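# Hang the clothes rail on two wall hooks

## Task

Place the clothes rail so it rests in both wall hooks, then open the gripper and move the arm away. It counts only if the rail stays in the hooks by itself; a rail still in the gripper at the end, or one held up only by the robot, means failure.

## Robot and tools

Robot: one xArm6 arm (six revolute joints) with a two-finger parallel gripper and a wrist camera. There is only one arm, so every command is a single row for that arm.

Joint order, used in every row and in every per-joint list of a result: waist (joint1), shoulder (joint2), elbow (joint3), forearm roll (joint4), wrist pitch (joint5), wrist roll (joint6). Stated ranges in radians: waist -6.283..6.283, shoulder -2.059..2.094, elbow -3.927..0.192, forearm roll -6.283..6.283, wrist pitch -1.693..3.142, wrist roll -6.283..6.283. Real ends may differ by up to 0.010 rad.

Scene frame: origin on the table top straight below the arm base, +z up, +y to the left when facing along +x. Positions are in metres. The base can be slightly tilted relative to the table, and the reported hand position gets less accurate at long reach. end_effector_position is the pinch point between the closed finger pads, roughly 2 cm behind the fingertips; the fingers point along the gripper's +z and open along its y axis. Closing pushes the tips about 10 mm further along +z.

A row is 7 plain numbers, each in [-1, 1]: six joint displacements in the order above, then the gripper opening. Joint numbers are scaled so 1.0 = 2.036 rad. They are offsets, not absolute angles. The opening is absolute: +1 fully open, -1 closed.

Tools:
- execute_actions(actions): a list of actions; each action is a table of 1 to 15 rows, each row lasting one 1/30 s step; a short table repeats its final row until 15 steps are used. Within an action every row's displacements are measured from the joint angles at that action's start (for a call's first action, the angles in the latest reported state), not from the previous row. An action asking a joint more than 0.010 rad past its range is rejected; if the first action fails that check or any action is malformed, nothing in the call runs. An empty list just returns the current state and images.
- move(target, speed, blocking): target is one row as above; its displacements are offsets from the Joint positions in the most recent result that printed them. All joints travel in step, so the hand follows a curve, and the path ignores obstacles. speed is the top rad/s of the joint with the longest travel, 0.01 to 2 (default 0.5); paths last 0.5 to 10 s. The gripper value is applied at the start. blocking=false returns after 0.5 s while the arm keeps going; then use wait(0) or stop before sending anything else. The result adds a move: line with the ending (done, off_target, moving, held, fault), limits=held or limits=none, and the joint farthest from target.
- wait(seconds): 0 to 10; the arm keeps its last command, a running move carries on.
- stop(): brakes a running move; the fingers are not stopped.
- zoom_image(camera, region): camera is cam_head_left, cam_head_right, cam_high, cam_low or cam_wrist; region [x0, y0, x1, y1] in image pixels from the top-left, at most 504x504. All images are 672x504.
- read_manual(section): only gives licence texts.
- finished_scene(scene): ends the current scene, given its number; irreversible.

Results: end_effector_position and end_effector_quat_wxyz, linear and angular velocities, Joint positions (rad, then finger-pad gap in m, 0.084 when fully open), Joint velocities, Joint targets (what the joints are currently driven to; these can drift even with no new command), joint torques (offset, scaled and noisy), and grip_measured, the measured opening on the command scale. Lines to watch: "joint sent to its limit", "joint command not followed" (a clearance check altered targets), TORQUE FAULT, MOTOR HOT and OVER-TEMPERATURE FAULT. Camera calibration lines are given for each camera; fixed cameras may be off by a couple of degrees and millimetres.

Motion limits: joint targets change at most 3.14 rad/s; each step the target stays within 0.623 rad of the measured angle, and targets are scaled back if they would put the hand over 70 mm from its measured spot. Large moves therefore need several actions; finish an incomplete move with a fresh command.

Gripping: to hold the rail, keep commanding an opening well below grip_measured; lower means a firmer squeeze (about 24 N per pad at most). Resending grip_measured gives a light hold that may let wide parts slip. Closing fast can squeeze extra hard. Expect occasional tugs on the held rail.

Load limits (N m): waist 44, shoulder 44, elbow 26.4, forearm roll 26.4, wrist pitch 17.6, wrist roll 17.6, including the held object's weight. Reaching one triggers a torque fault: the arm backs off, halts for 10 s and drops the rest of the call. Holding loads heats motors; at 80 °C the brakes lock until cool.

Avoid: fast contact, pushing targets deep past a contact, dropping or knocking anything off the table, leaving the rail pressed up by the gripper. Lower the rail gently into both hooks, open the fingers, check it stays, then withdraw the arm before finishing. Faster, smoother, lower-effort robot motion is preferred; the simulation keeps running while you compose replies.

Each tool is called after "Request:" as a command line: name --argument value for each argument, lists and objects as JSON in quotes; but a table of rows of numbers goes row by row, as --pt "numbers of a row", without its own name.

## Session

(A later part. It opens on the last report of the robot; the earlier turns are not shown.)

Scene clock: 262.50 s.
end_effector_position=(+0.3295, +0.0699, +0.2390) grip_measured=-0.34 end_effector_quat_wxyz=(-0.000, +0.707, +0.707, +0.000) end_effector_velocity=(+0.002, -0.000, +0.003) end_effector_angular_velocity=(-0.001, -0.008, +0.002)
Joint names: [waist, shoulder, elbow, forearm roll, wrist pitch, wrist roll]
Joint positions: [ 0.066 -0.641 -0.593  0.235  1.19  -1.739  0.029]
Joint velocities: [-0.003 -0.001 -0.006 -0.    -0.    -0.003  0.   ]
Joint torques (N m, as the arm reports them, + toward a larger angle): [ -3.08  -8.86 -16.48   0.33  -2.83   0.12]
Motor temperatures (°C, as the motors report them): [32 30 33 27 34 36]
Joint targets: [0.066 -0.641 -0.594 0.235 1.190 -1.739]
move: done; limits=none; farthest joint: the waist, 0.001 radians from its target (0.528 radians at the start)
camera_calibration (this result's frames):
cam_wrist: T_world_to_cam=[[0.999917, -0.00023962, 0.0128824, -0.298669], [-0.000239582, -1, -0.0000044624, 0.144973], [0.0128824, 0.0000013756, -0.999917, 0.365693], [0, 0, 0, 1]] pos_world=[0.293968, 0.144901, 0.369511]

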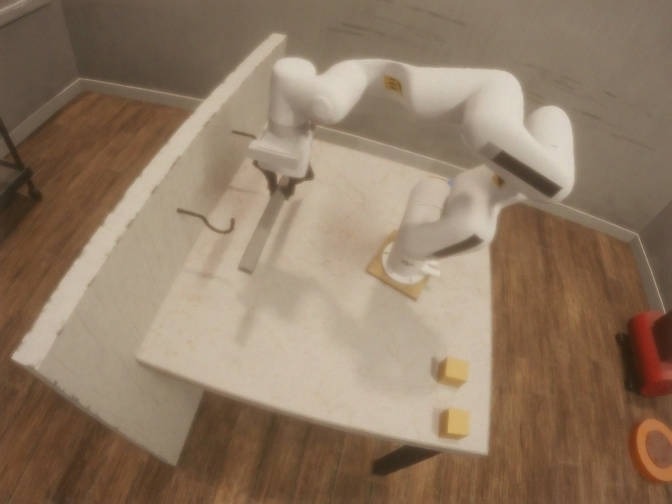

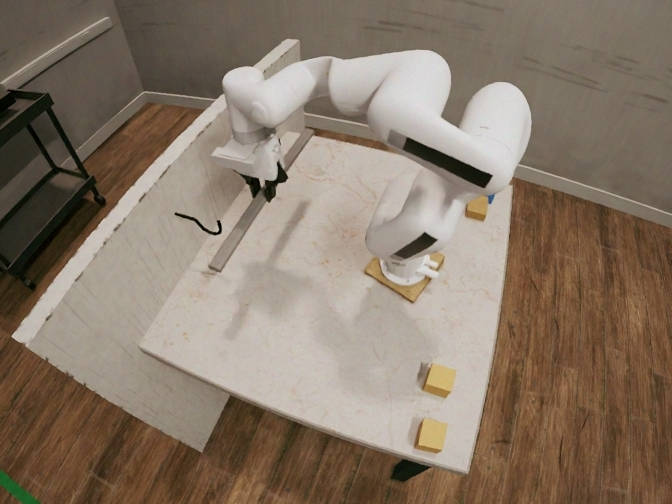

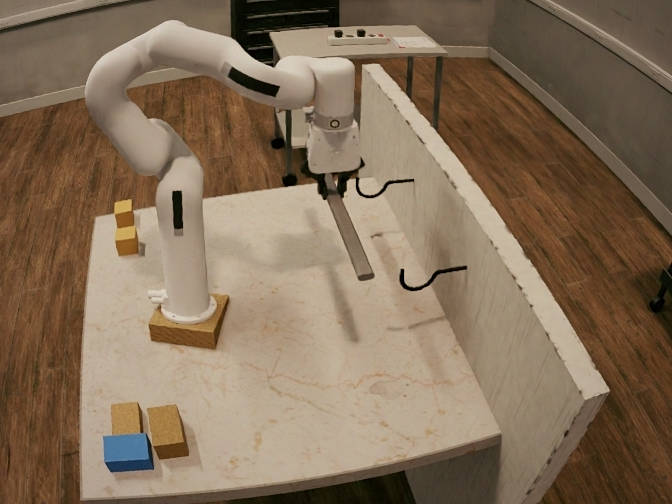

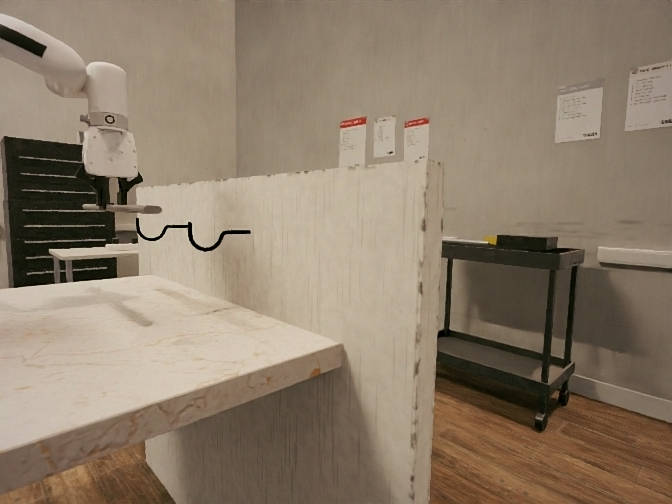

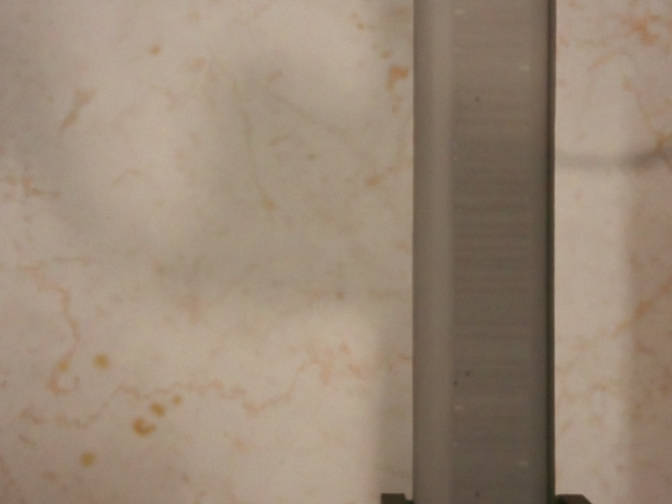

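Request:
move --target '[0.0074,0.2161,-0.1860,0.0028,-0.0312,-0.0001,-1]' --speed 0.3

Request:
zoom_image --camera "cam_high" --region '[300, 100, 520, 320]'

Request:
zoom_image --camera "cam_low" --region '[100, 160, 300, 280]'

Request:
zoom_image --camera "cam_head_right" --region '[100, 60, 340, 300]'

Scene clock: 296.97 s.
end_effector_position=(+0.4496, +0.0657, +0.2398) grip_measured=-0.34 end_effector_quat_wxyz=(+0.000, +0.707, +0.707, +0.000) end_effector_velocity=(+0.000, +0.000, -0.000) end_effector_angular_velocity=(+0.000, +0.001, -0.002)
Joint names: [waist, shoulder, elbow, forearm roll, wrist pitch, wrist roll]
Joint positions: [ 0.081 -0.201 -0.971  0.241  1.127 -1.739  0.029]
Joint velocities: [ 0.001  0.001 -0.     0.     0.     0.003  0.   ]
Joint torques (N m, as the arm reports them, + toward a larger angle): [ -5.45 -17.85 -16.06   0.48  -2.59   0.22]
Motor temperatures (°C, as the motors report them): [32 30 35 27 35 36]
Joint targets: [0.081 -0.201 -0.972 0.241 1.127 -1.739]
move: done; limits=none; farthest joint: the waist, 0.000 radians from its target (0.015 radians at the start)
camera_calibration (this result's frames):
cam_wrist: T_world_to_cam=[[0.999904, -0.000773853, 0.013835, -0.418977], [-0.000776376, -1, 0.000176974, 0.141016], [0.0138348, -0.000187698, -0.999904, 0.36451], [0, 0, 0, 1]] pos_world=[0.414003, 0.14076, 0.370247]

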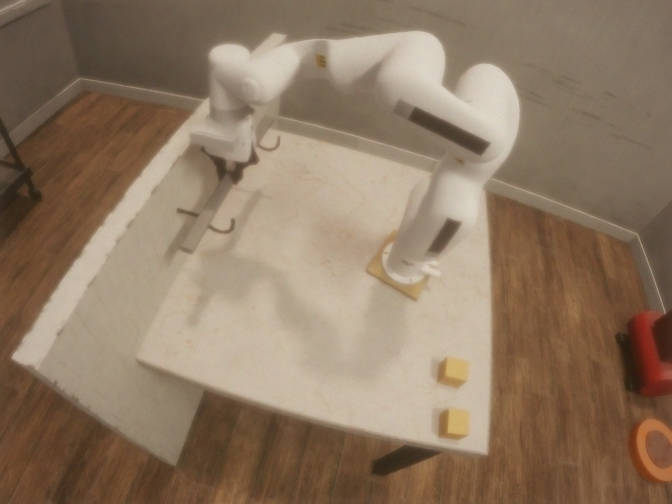

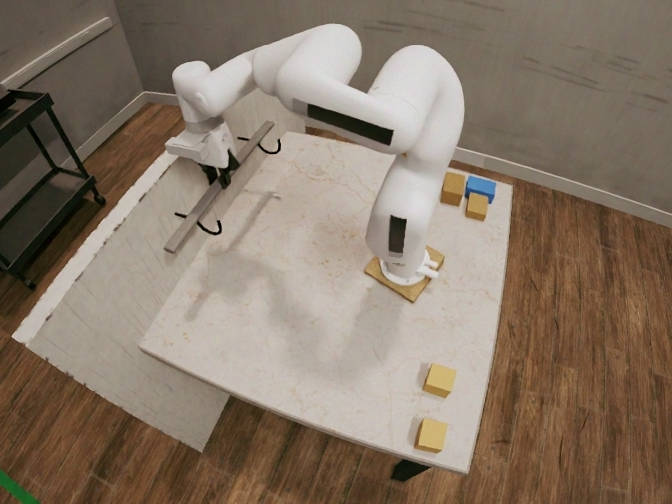

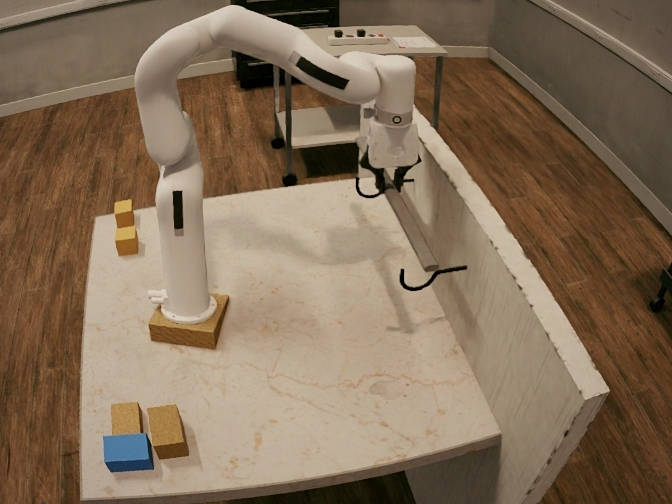

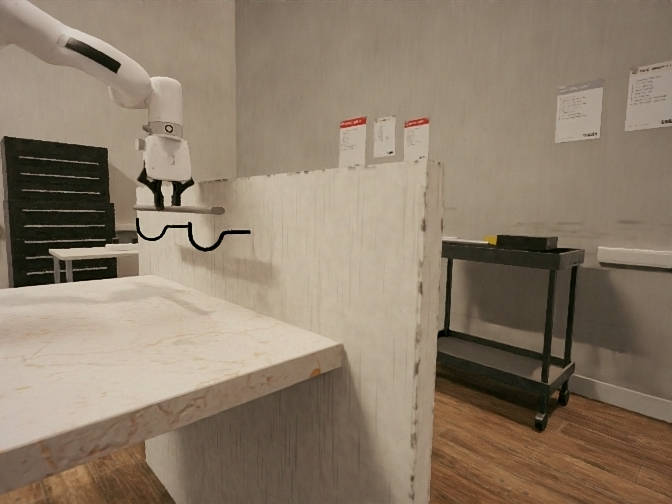

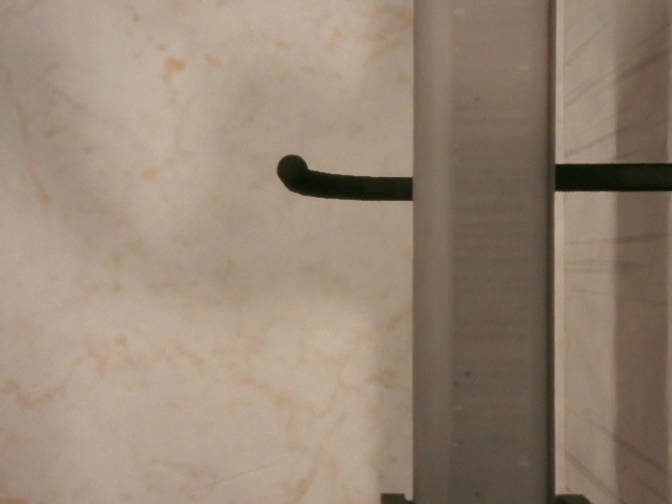

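Region (300, 100, 520, 320) of cam_high's 672x504 image, scaled by 2.291, with more detail than that image has.

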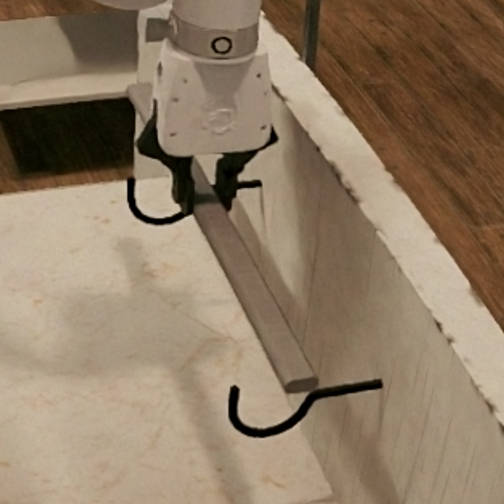

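Region (100, 160, 300, 280) of cam_low's 672x504 image, scaled by 2.520, with more detail than that image has; it fills the top 302 rows of this view, and the rest is white.

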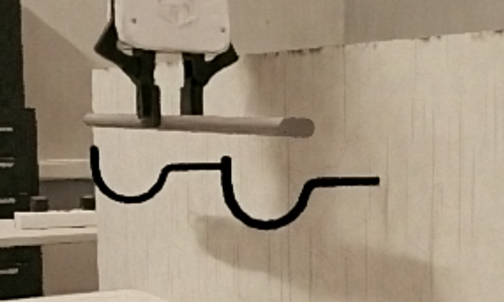

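Region (100, 60, 340, 300) of cam_head_right's 672x504 image, scaled by 2.100, with more detail than that image has.

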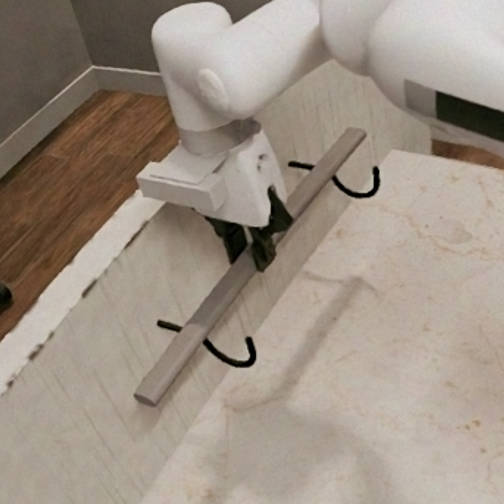

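Request:
move --target '[-0.0125,0.0484,0.0601,0.0173,-0.1027,-0.0452,-1]' --speed 0.15

Request:
zoom_image --camera "cam_high" --region '[300, 100, 520, 320]'

Request:
zoom_image --camera "cam_low" --region '[100, 160, 300, 280]'

Scene clock: 346.80 s.
end_effector_position=(+0.4488, +0.0340, +0.1682) grip_measured=-0.36 end_effector_quat_wxyz=(+0.000, +0.707, +0.707, +0.000) end_effector_velocity=(+0.000, -0.001, -0.001) end_effector_angular_velocity=(-0.001, +0.000, -0.003)
Joint names: [waist, shoulder, elbow, forearm roll, wrist pitch, wrist roll]
Joint positions: [ 0.056 -0.103 -0.849  0.276  0.919 -1.831  0.028]
Joint velocities: [-0.002  0.004  0.    -0.    -0.004  0.001 -0.   ]
Joint torques (N m, as the arm reports them, + toward a larger angle): [ -7.8  -14.56 -15.36  -0.02  -6.88   0.2 ]
Motor temperatures (°C, as the motors report them): [32 31 35 27 35 36]
Joint targets: [0.056 -0.103 -0.849 0.276 0.918 -1.831]
move: done; limits=none; farthest joint: the waist, 0.001 radians from its target (0.026 radians at the start)
camera_calibration (this result's frames):
cam_wrist: T_world_to_cam=[[0.999898, 0.000332941, 0.0142555, -0.417342], [0.000327788, -1, 0.000363857, 0.108825], [0.0142556, -0.000359147, -0.999898, 0.292662], [0, 0, 0, 1]] pos_world=[0.413092, 0.109069, 0.298542]

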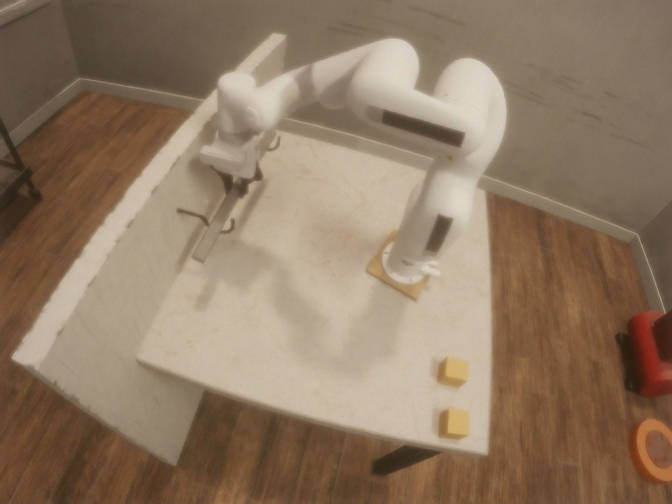

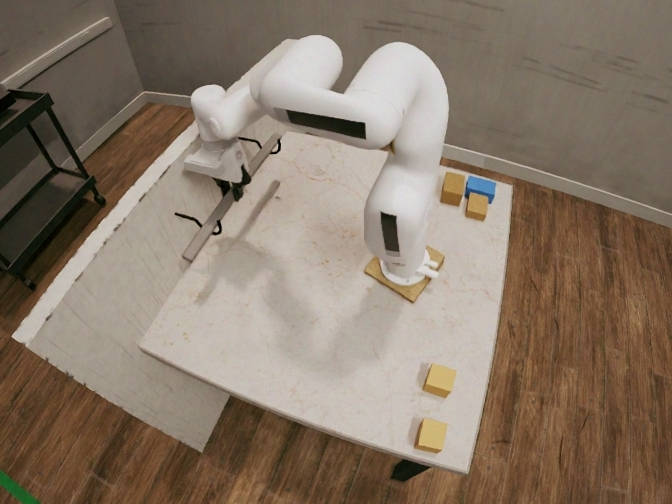

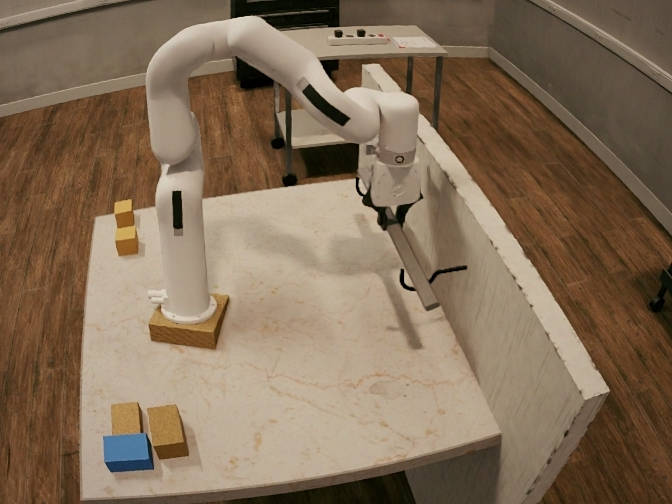

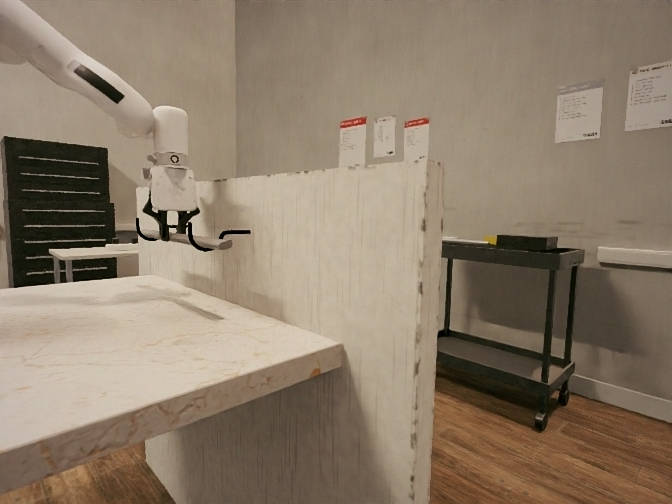

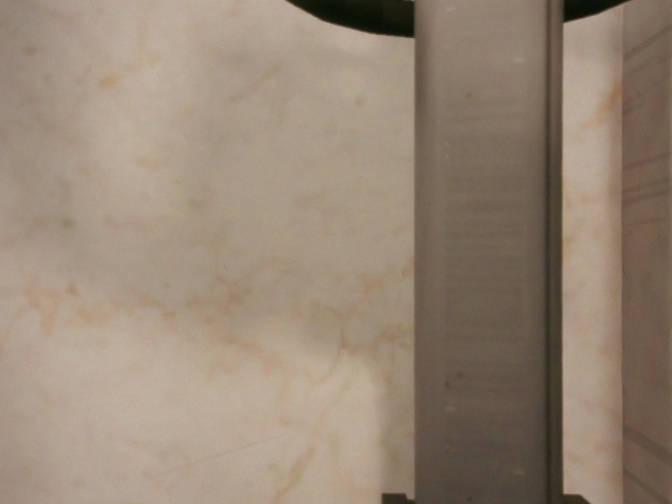

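Region (300, 100, 520, 320) of cam_high's 672x504 image, scaled by 2.291, with more detail than that image has.

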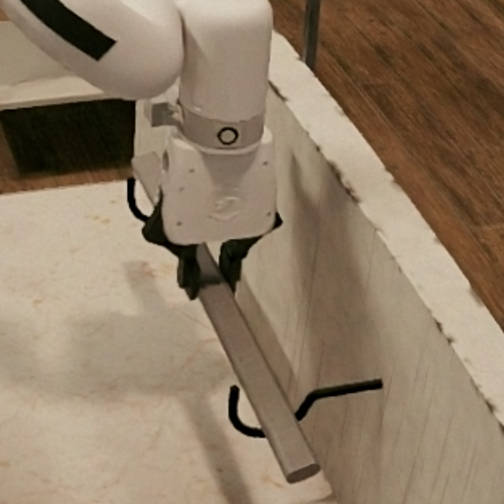

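Region (100, 160, 300, 280) of cam_low's 672x504 image, scaled by 2.520, with more detail than that image has; it fills the top 302 rows of this view, and the rest is white.

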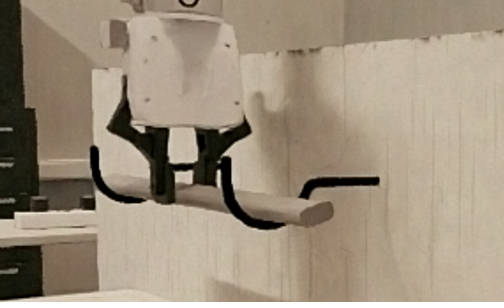

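Request:
execute_actions --actions '[[[0,0,0,0,0,0,-0.6],[0,0,0,0,0,0,-0.45],[0,0,0,0,0,0,-0.38],[0,0,0,0,0,0,-0.33],[0,0,0,0,0,0,-0.3],[0,0,0,0,0,0,-0.26],[0,0,0,0,0,0,-0.22],[0,0,0,0,0,0,-0.18],[0,0,0,0,0,0,-0.12],[0,0,0,0,0,0,-0.05],[0,0,0,0,0,0,0.05],[0,0,0,0,0,0,0.15],[0,0,0,0,0,0,0.25],[0,0,0,0,0,0,0.3],[0,0,0,0,0,0,0.3]]]'

Request:
zoom_image --camera "cam_low" --region '[100, 160, 300, 280]'

Scene clock: 355.77 s.
end_effector_position=(+0.4493, +0.0338, +0.1682) grip_measured=+0.27 end_effector_quat_wxyz=(+0.001, +0.707, +0.707, +0.001) end_effector_velocity=(-0.003, +0.001, -0.001) end_effector_angular_velocity=(+0.003, +0.010, +0.000)
Joint names: [waist, shoulder, elbow, forearm roll, wrist pitch, wrist roll]
Joint positions: [ 0.056 -0.103 -0.849  0.276  0.917 -1.831  0.056]
Joint velocities: [ 0.001 -0.004  0.004  0.     0.01   0.001  0.03 ]
Joint torques (N m, as the arm reports them, + toward a larger angle): [ -5.77 -18.05 -14.31   0.39  -2.08   0.01]
Motor temperatures (°C, as the motors report them): [32 31 35 27 35 36]
Joint targets: [0.056 -0.103 -0.849 0.276 0.919 -1.831]
camera_calibration (this result's frames):
cam_wrist: T_world_to_cam=[[0.99988, 0.000151887, 0.015483, -0.417993], [0.000140468, -1, 0.000738615, 0.108637], [0.0154831, -0.000736351, -0.99988, 0.292186], [0, 0, 0, 1]] pos_world=[0.413404, 0.108916, 0.298542]

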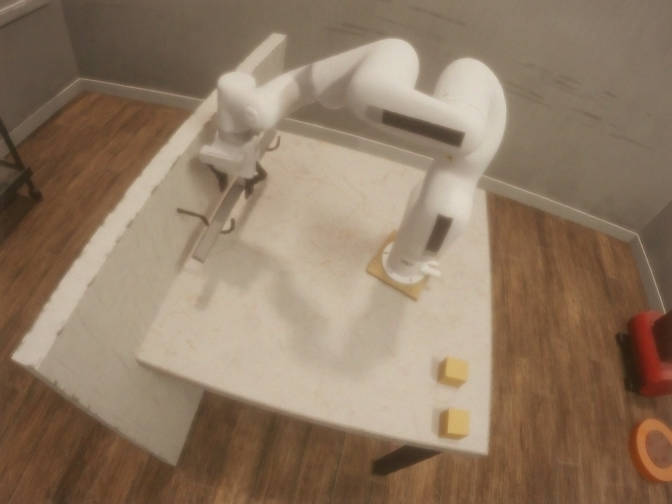

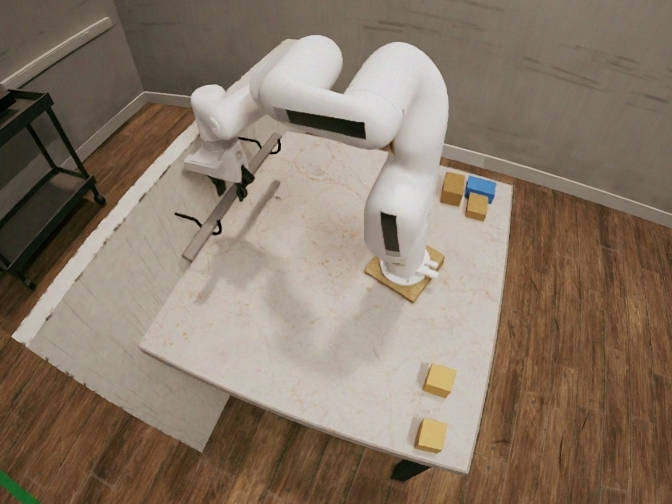

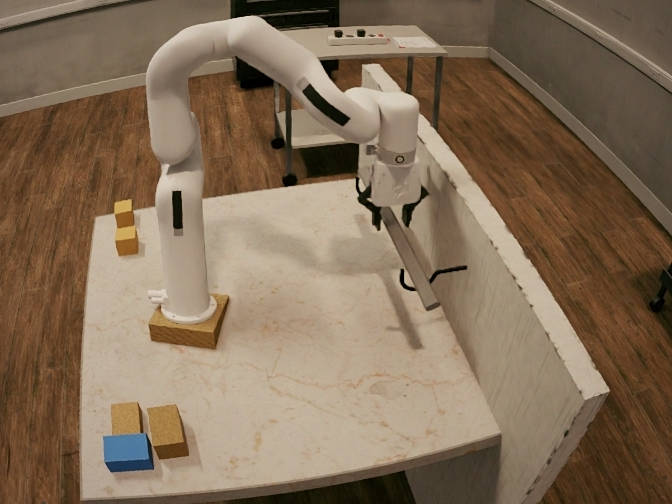

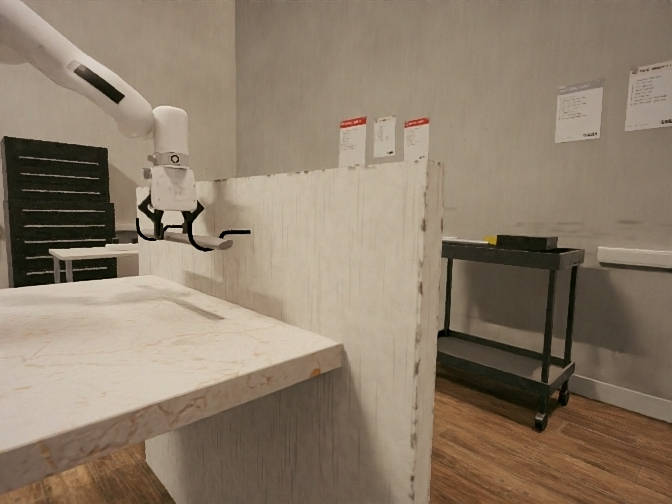

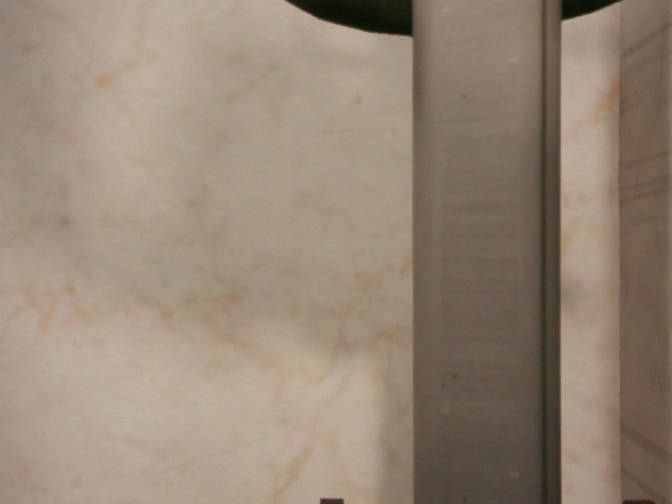

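Region (100, 160, 300, 280) of cam_low's 672x504 image, scaled by 2.520, with more detail than that image has; it fills the top 302 rows of this view, and the rest is white.

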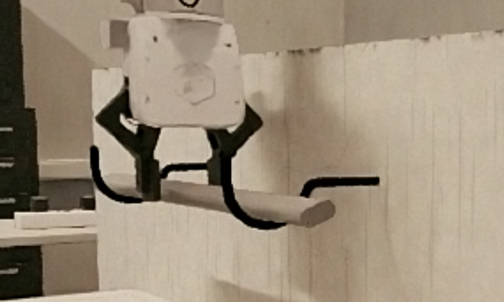

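Request:
move --target '[0.0125,-0.0484,-0.0601,-0.0173,0.1027,0.0452,0.5]' --speed 0.4

Request:
zoom_image --camera "cam_low" --region '[100, 160, 300, 280]'

Request:
zoom_image --camera "cam_head_right" --region '[100, 60, 340, 300]'

Scene clock: 363.57 s.
end_effector_position=(+0.4496, +0.0655, +0.2395) grip_measured=+0.49 end_effector_quat_wxyz=(+0.000, +0.707, +0.707, +0.000) end_effector_velocity=(+0.003, +0.001, +0.005) end_effector_angular_velocity=(-0.000, -0.012, +0.003)
Joint names: [waist, shoulder, elbow, forearm roll, wrist pitch, wrist roll]
Joint positions: [ 0.081 -0.201 -0.971  0.241  1.126 -1.739  0.065]
Joint velocities: [ 0.001 -0.005 -0.007  0.    -0.     0.     0.   ]
Joint torques (N m, as the arm reports them, + toward a larger angle): [ -5.54 -16.79 -15.22   0.43  -2.23   0.11]
Motor temperatures (°C, as the motors report them): [32 31 35 27 35 36]
Joint targets: [0.081 -0.201 -0.972 0.241 1.126 -1.739]
move: done; limits=none; farthest joint: the shoulder, 0.001 radians from its target (0.098 radians at the start)
camera_calibration (this result's frames):
cam_wrist: T_world_to_cam=[[0.99991, -0.0010715, 0.0133578, -0.418809], [-0.00107511, -0.999999, 0.000263014, 0.140944], [0.0133576, -0.000277352, -0.999911, 0.364369], [0, 0, 0, 1]] pos_world=[0.414056, 0.140596, 0.369894]

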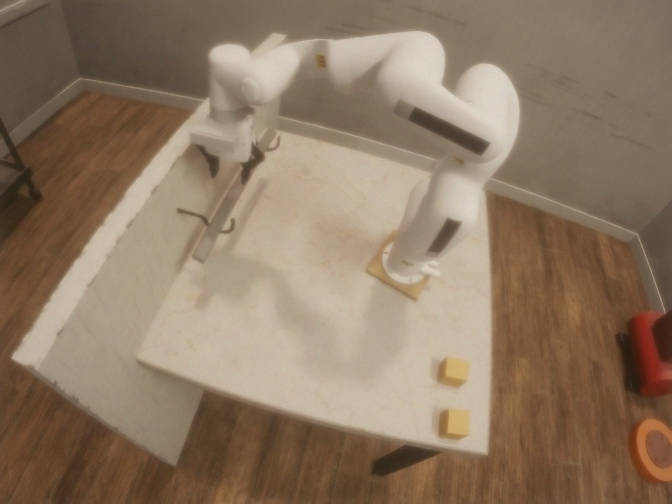

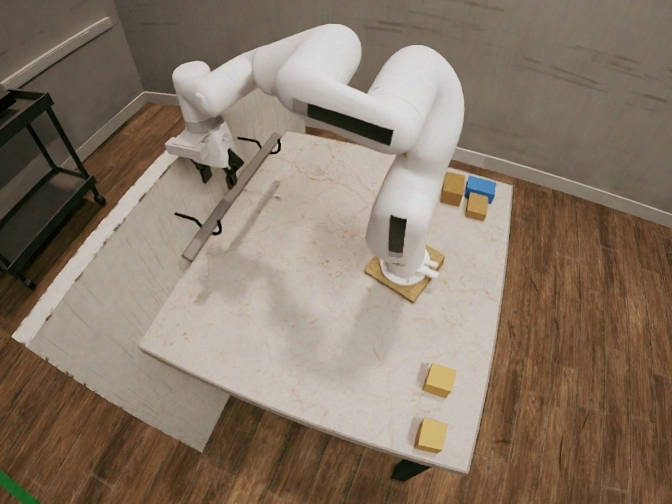

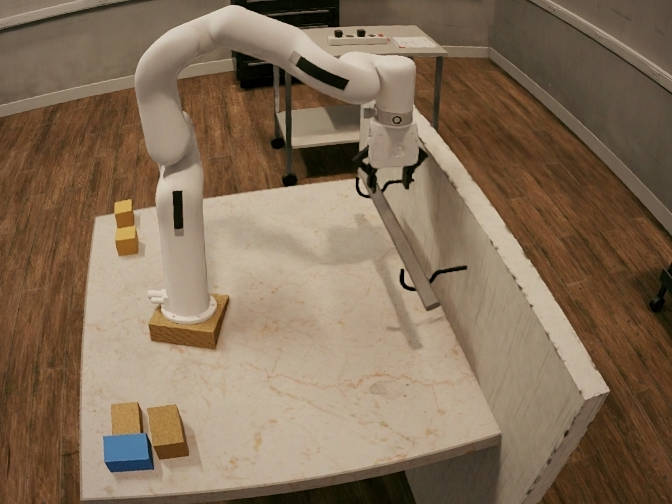

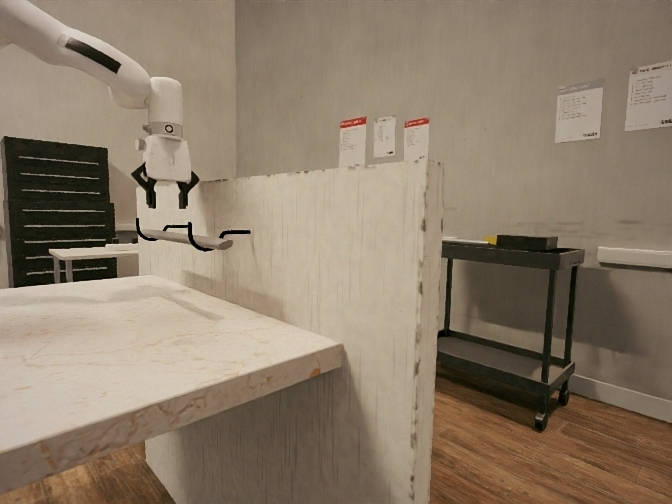

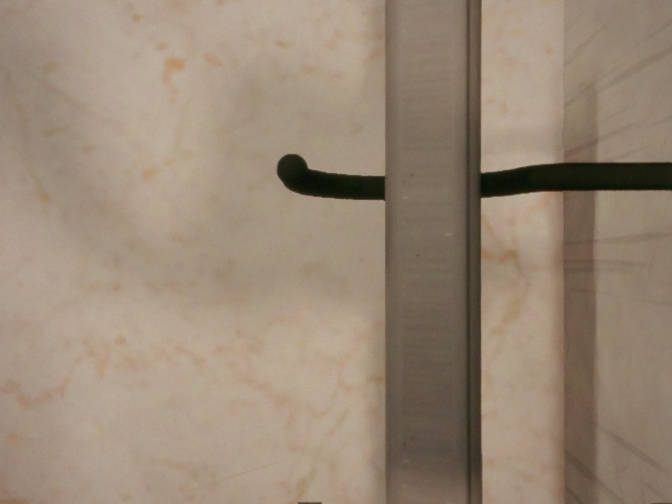

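Region (100, 160, 300, 280) of cam_low's 672x504 image, scaled by 2.520, with more detail than that image has; it fills the top 302 rows of this view, and the rest is white.

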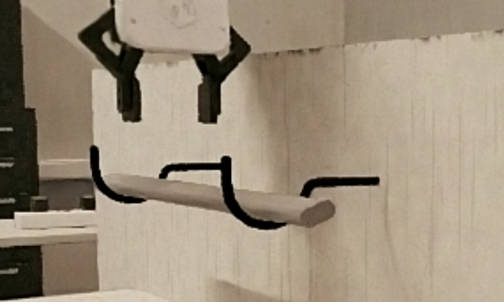

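Region (100, 60, 340, 300) of cam_head_right's 672x504 image, scaled by 2.100, with more detail than that image has.

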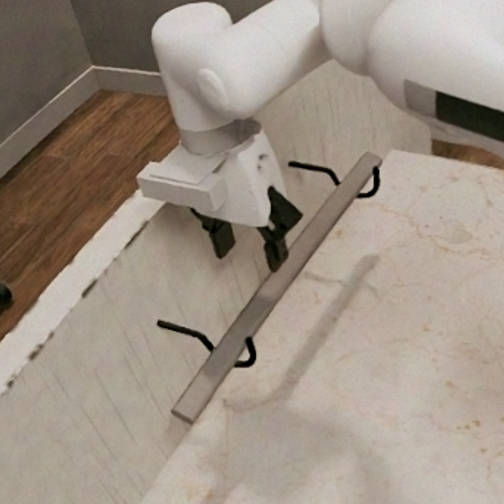

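Request:
move --target '[-0.0074,-0.2161,0.1860,-0.0028,0.0312,0,0.5]' --speed 0.8

Request:
finished_scene --scene 1

Scene clock: 371.17 s.
end_effector_position=(+0.3296, +0.0697, +0.2388) grip_measured=+0.49 end_effector_quat_wxyz=(-0.000, +0.707, +0.707, -0.000) end_effector_velocity=(-0.001, +0.000, -0.000) end_effector_angular_velocity=(-0.000, +0.000, -0.000)
Joint names: [waist, shoulder, elbow, forearm roll, wrist pitch, wrist roll]
Joint positions: [ 0.066 -0.639 -0.593  0.235  1.19  -1.739  0.065]
Joint velocities: [ 0.001 -0.004  0.003 -0.     0.001  0.001 -0.   ]
Joint torques (N m, as the arm reports them, + toward a larger angle): [ -3.18  -8.3  -15.13   0.12  -2.4    0.17]
Motor temperatures (°C, as the motors report them): [32 31 35 27 35 36]
Joint targets: [0.066 -0.640 -0.592 0.235 1.190 -1.739]
move: done; limits=none; farthest joint: the shoulder, 0.001 radians from its target (0.440 radians at the start)
camera_calibration (this result's frames):
cam_wrist: T_world_to_cam=[[0.999921, -0.000329933, 0.0125383, -0.29871], [-0.000330955, -1, 0.0000794488, 0.144838], [0.0125383, -0.0000835922, -0.999921, 0.365588], [0, 0, 0, 1]] pos_world=[0.294151, 0.14477, 0.369294]

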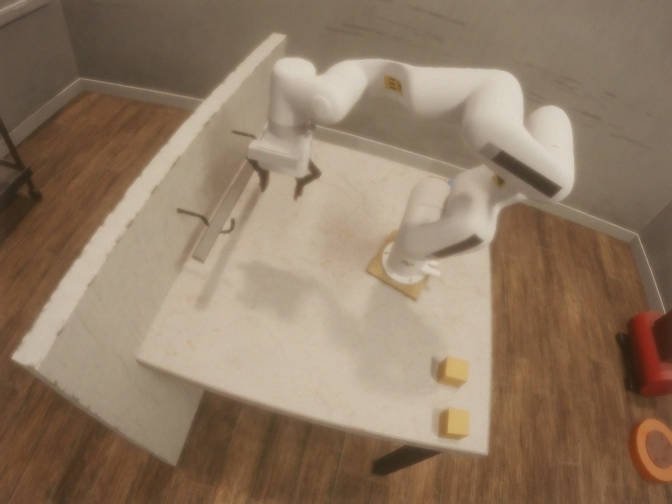

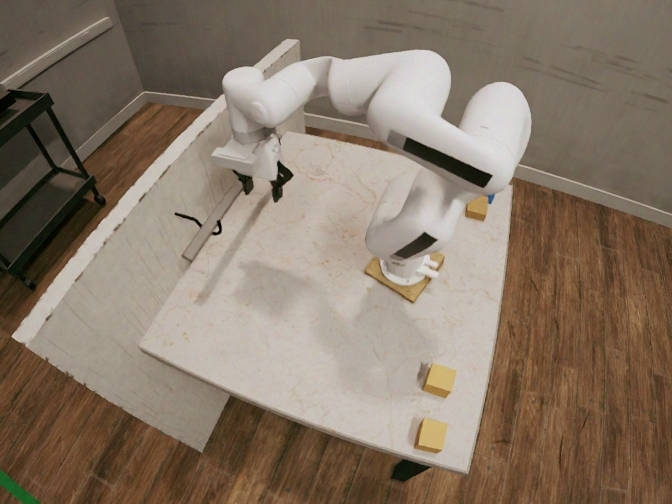

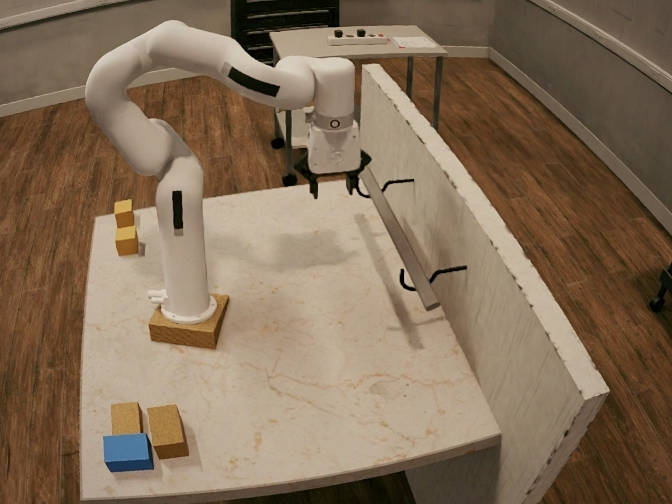

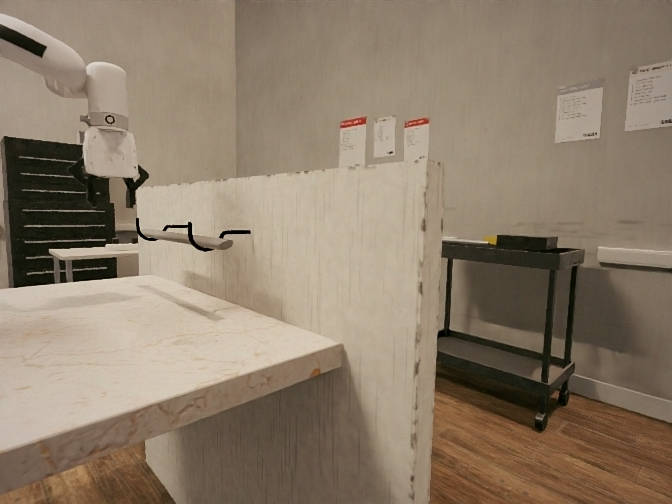

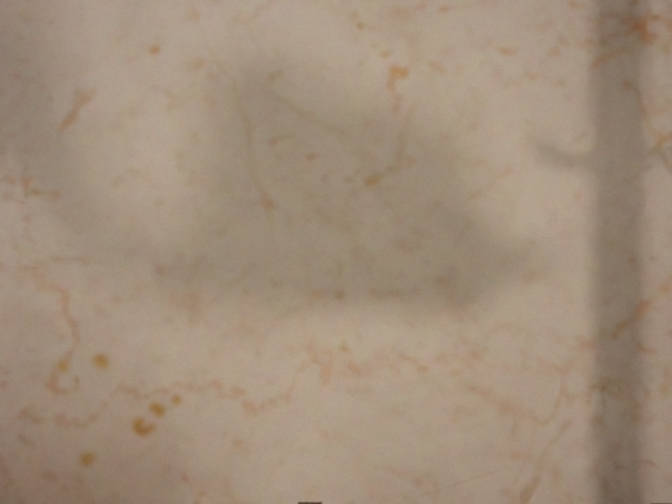

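The scene is finished: the task was done.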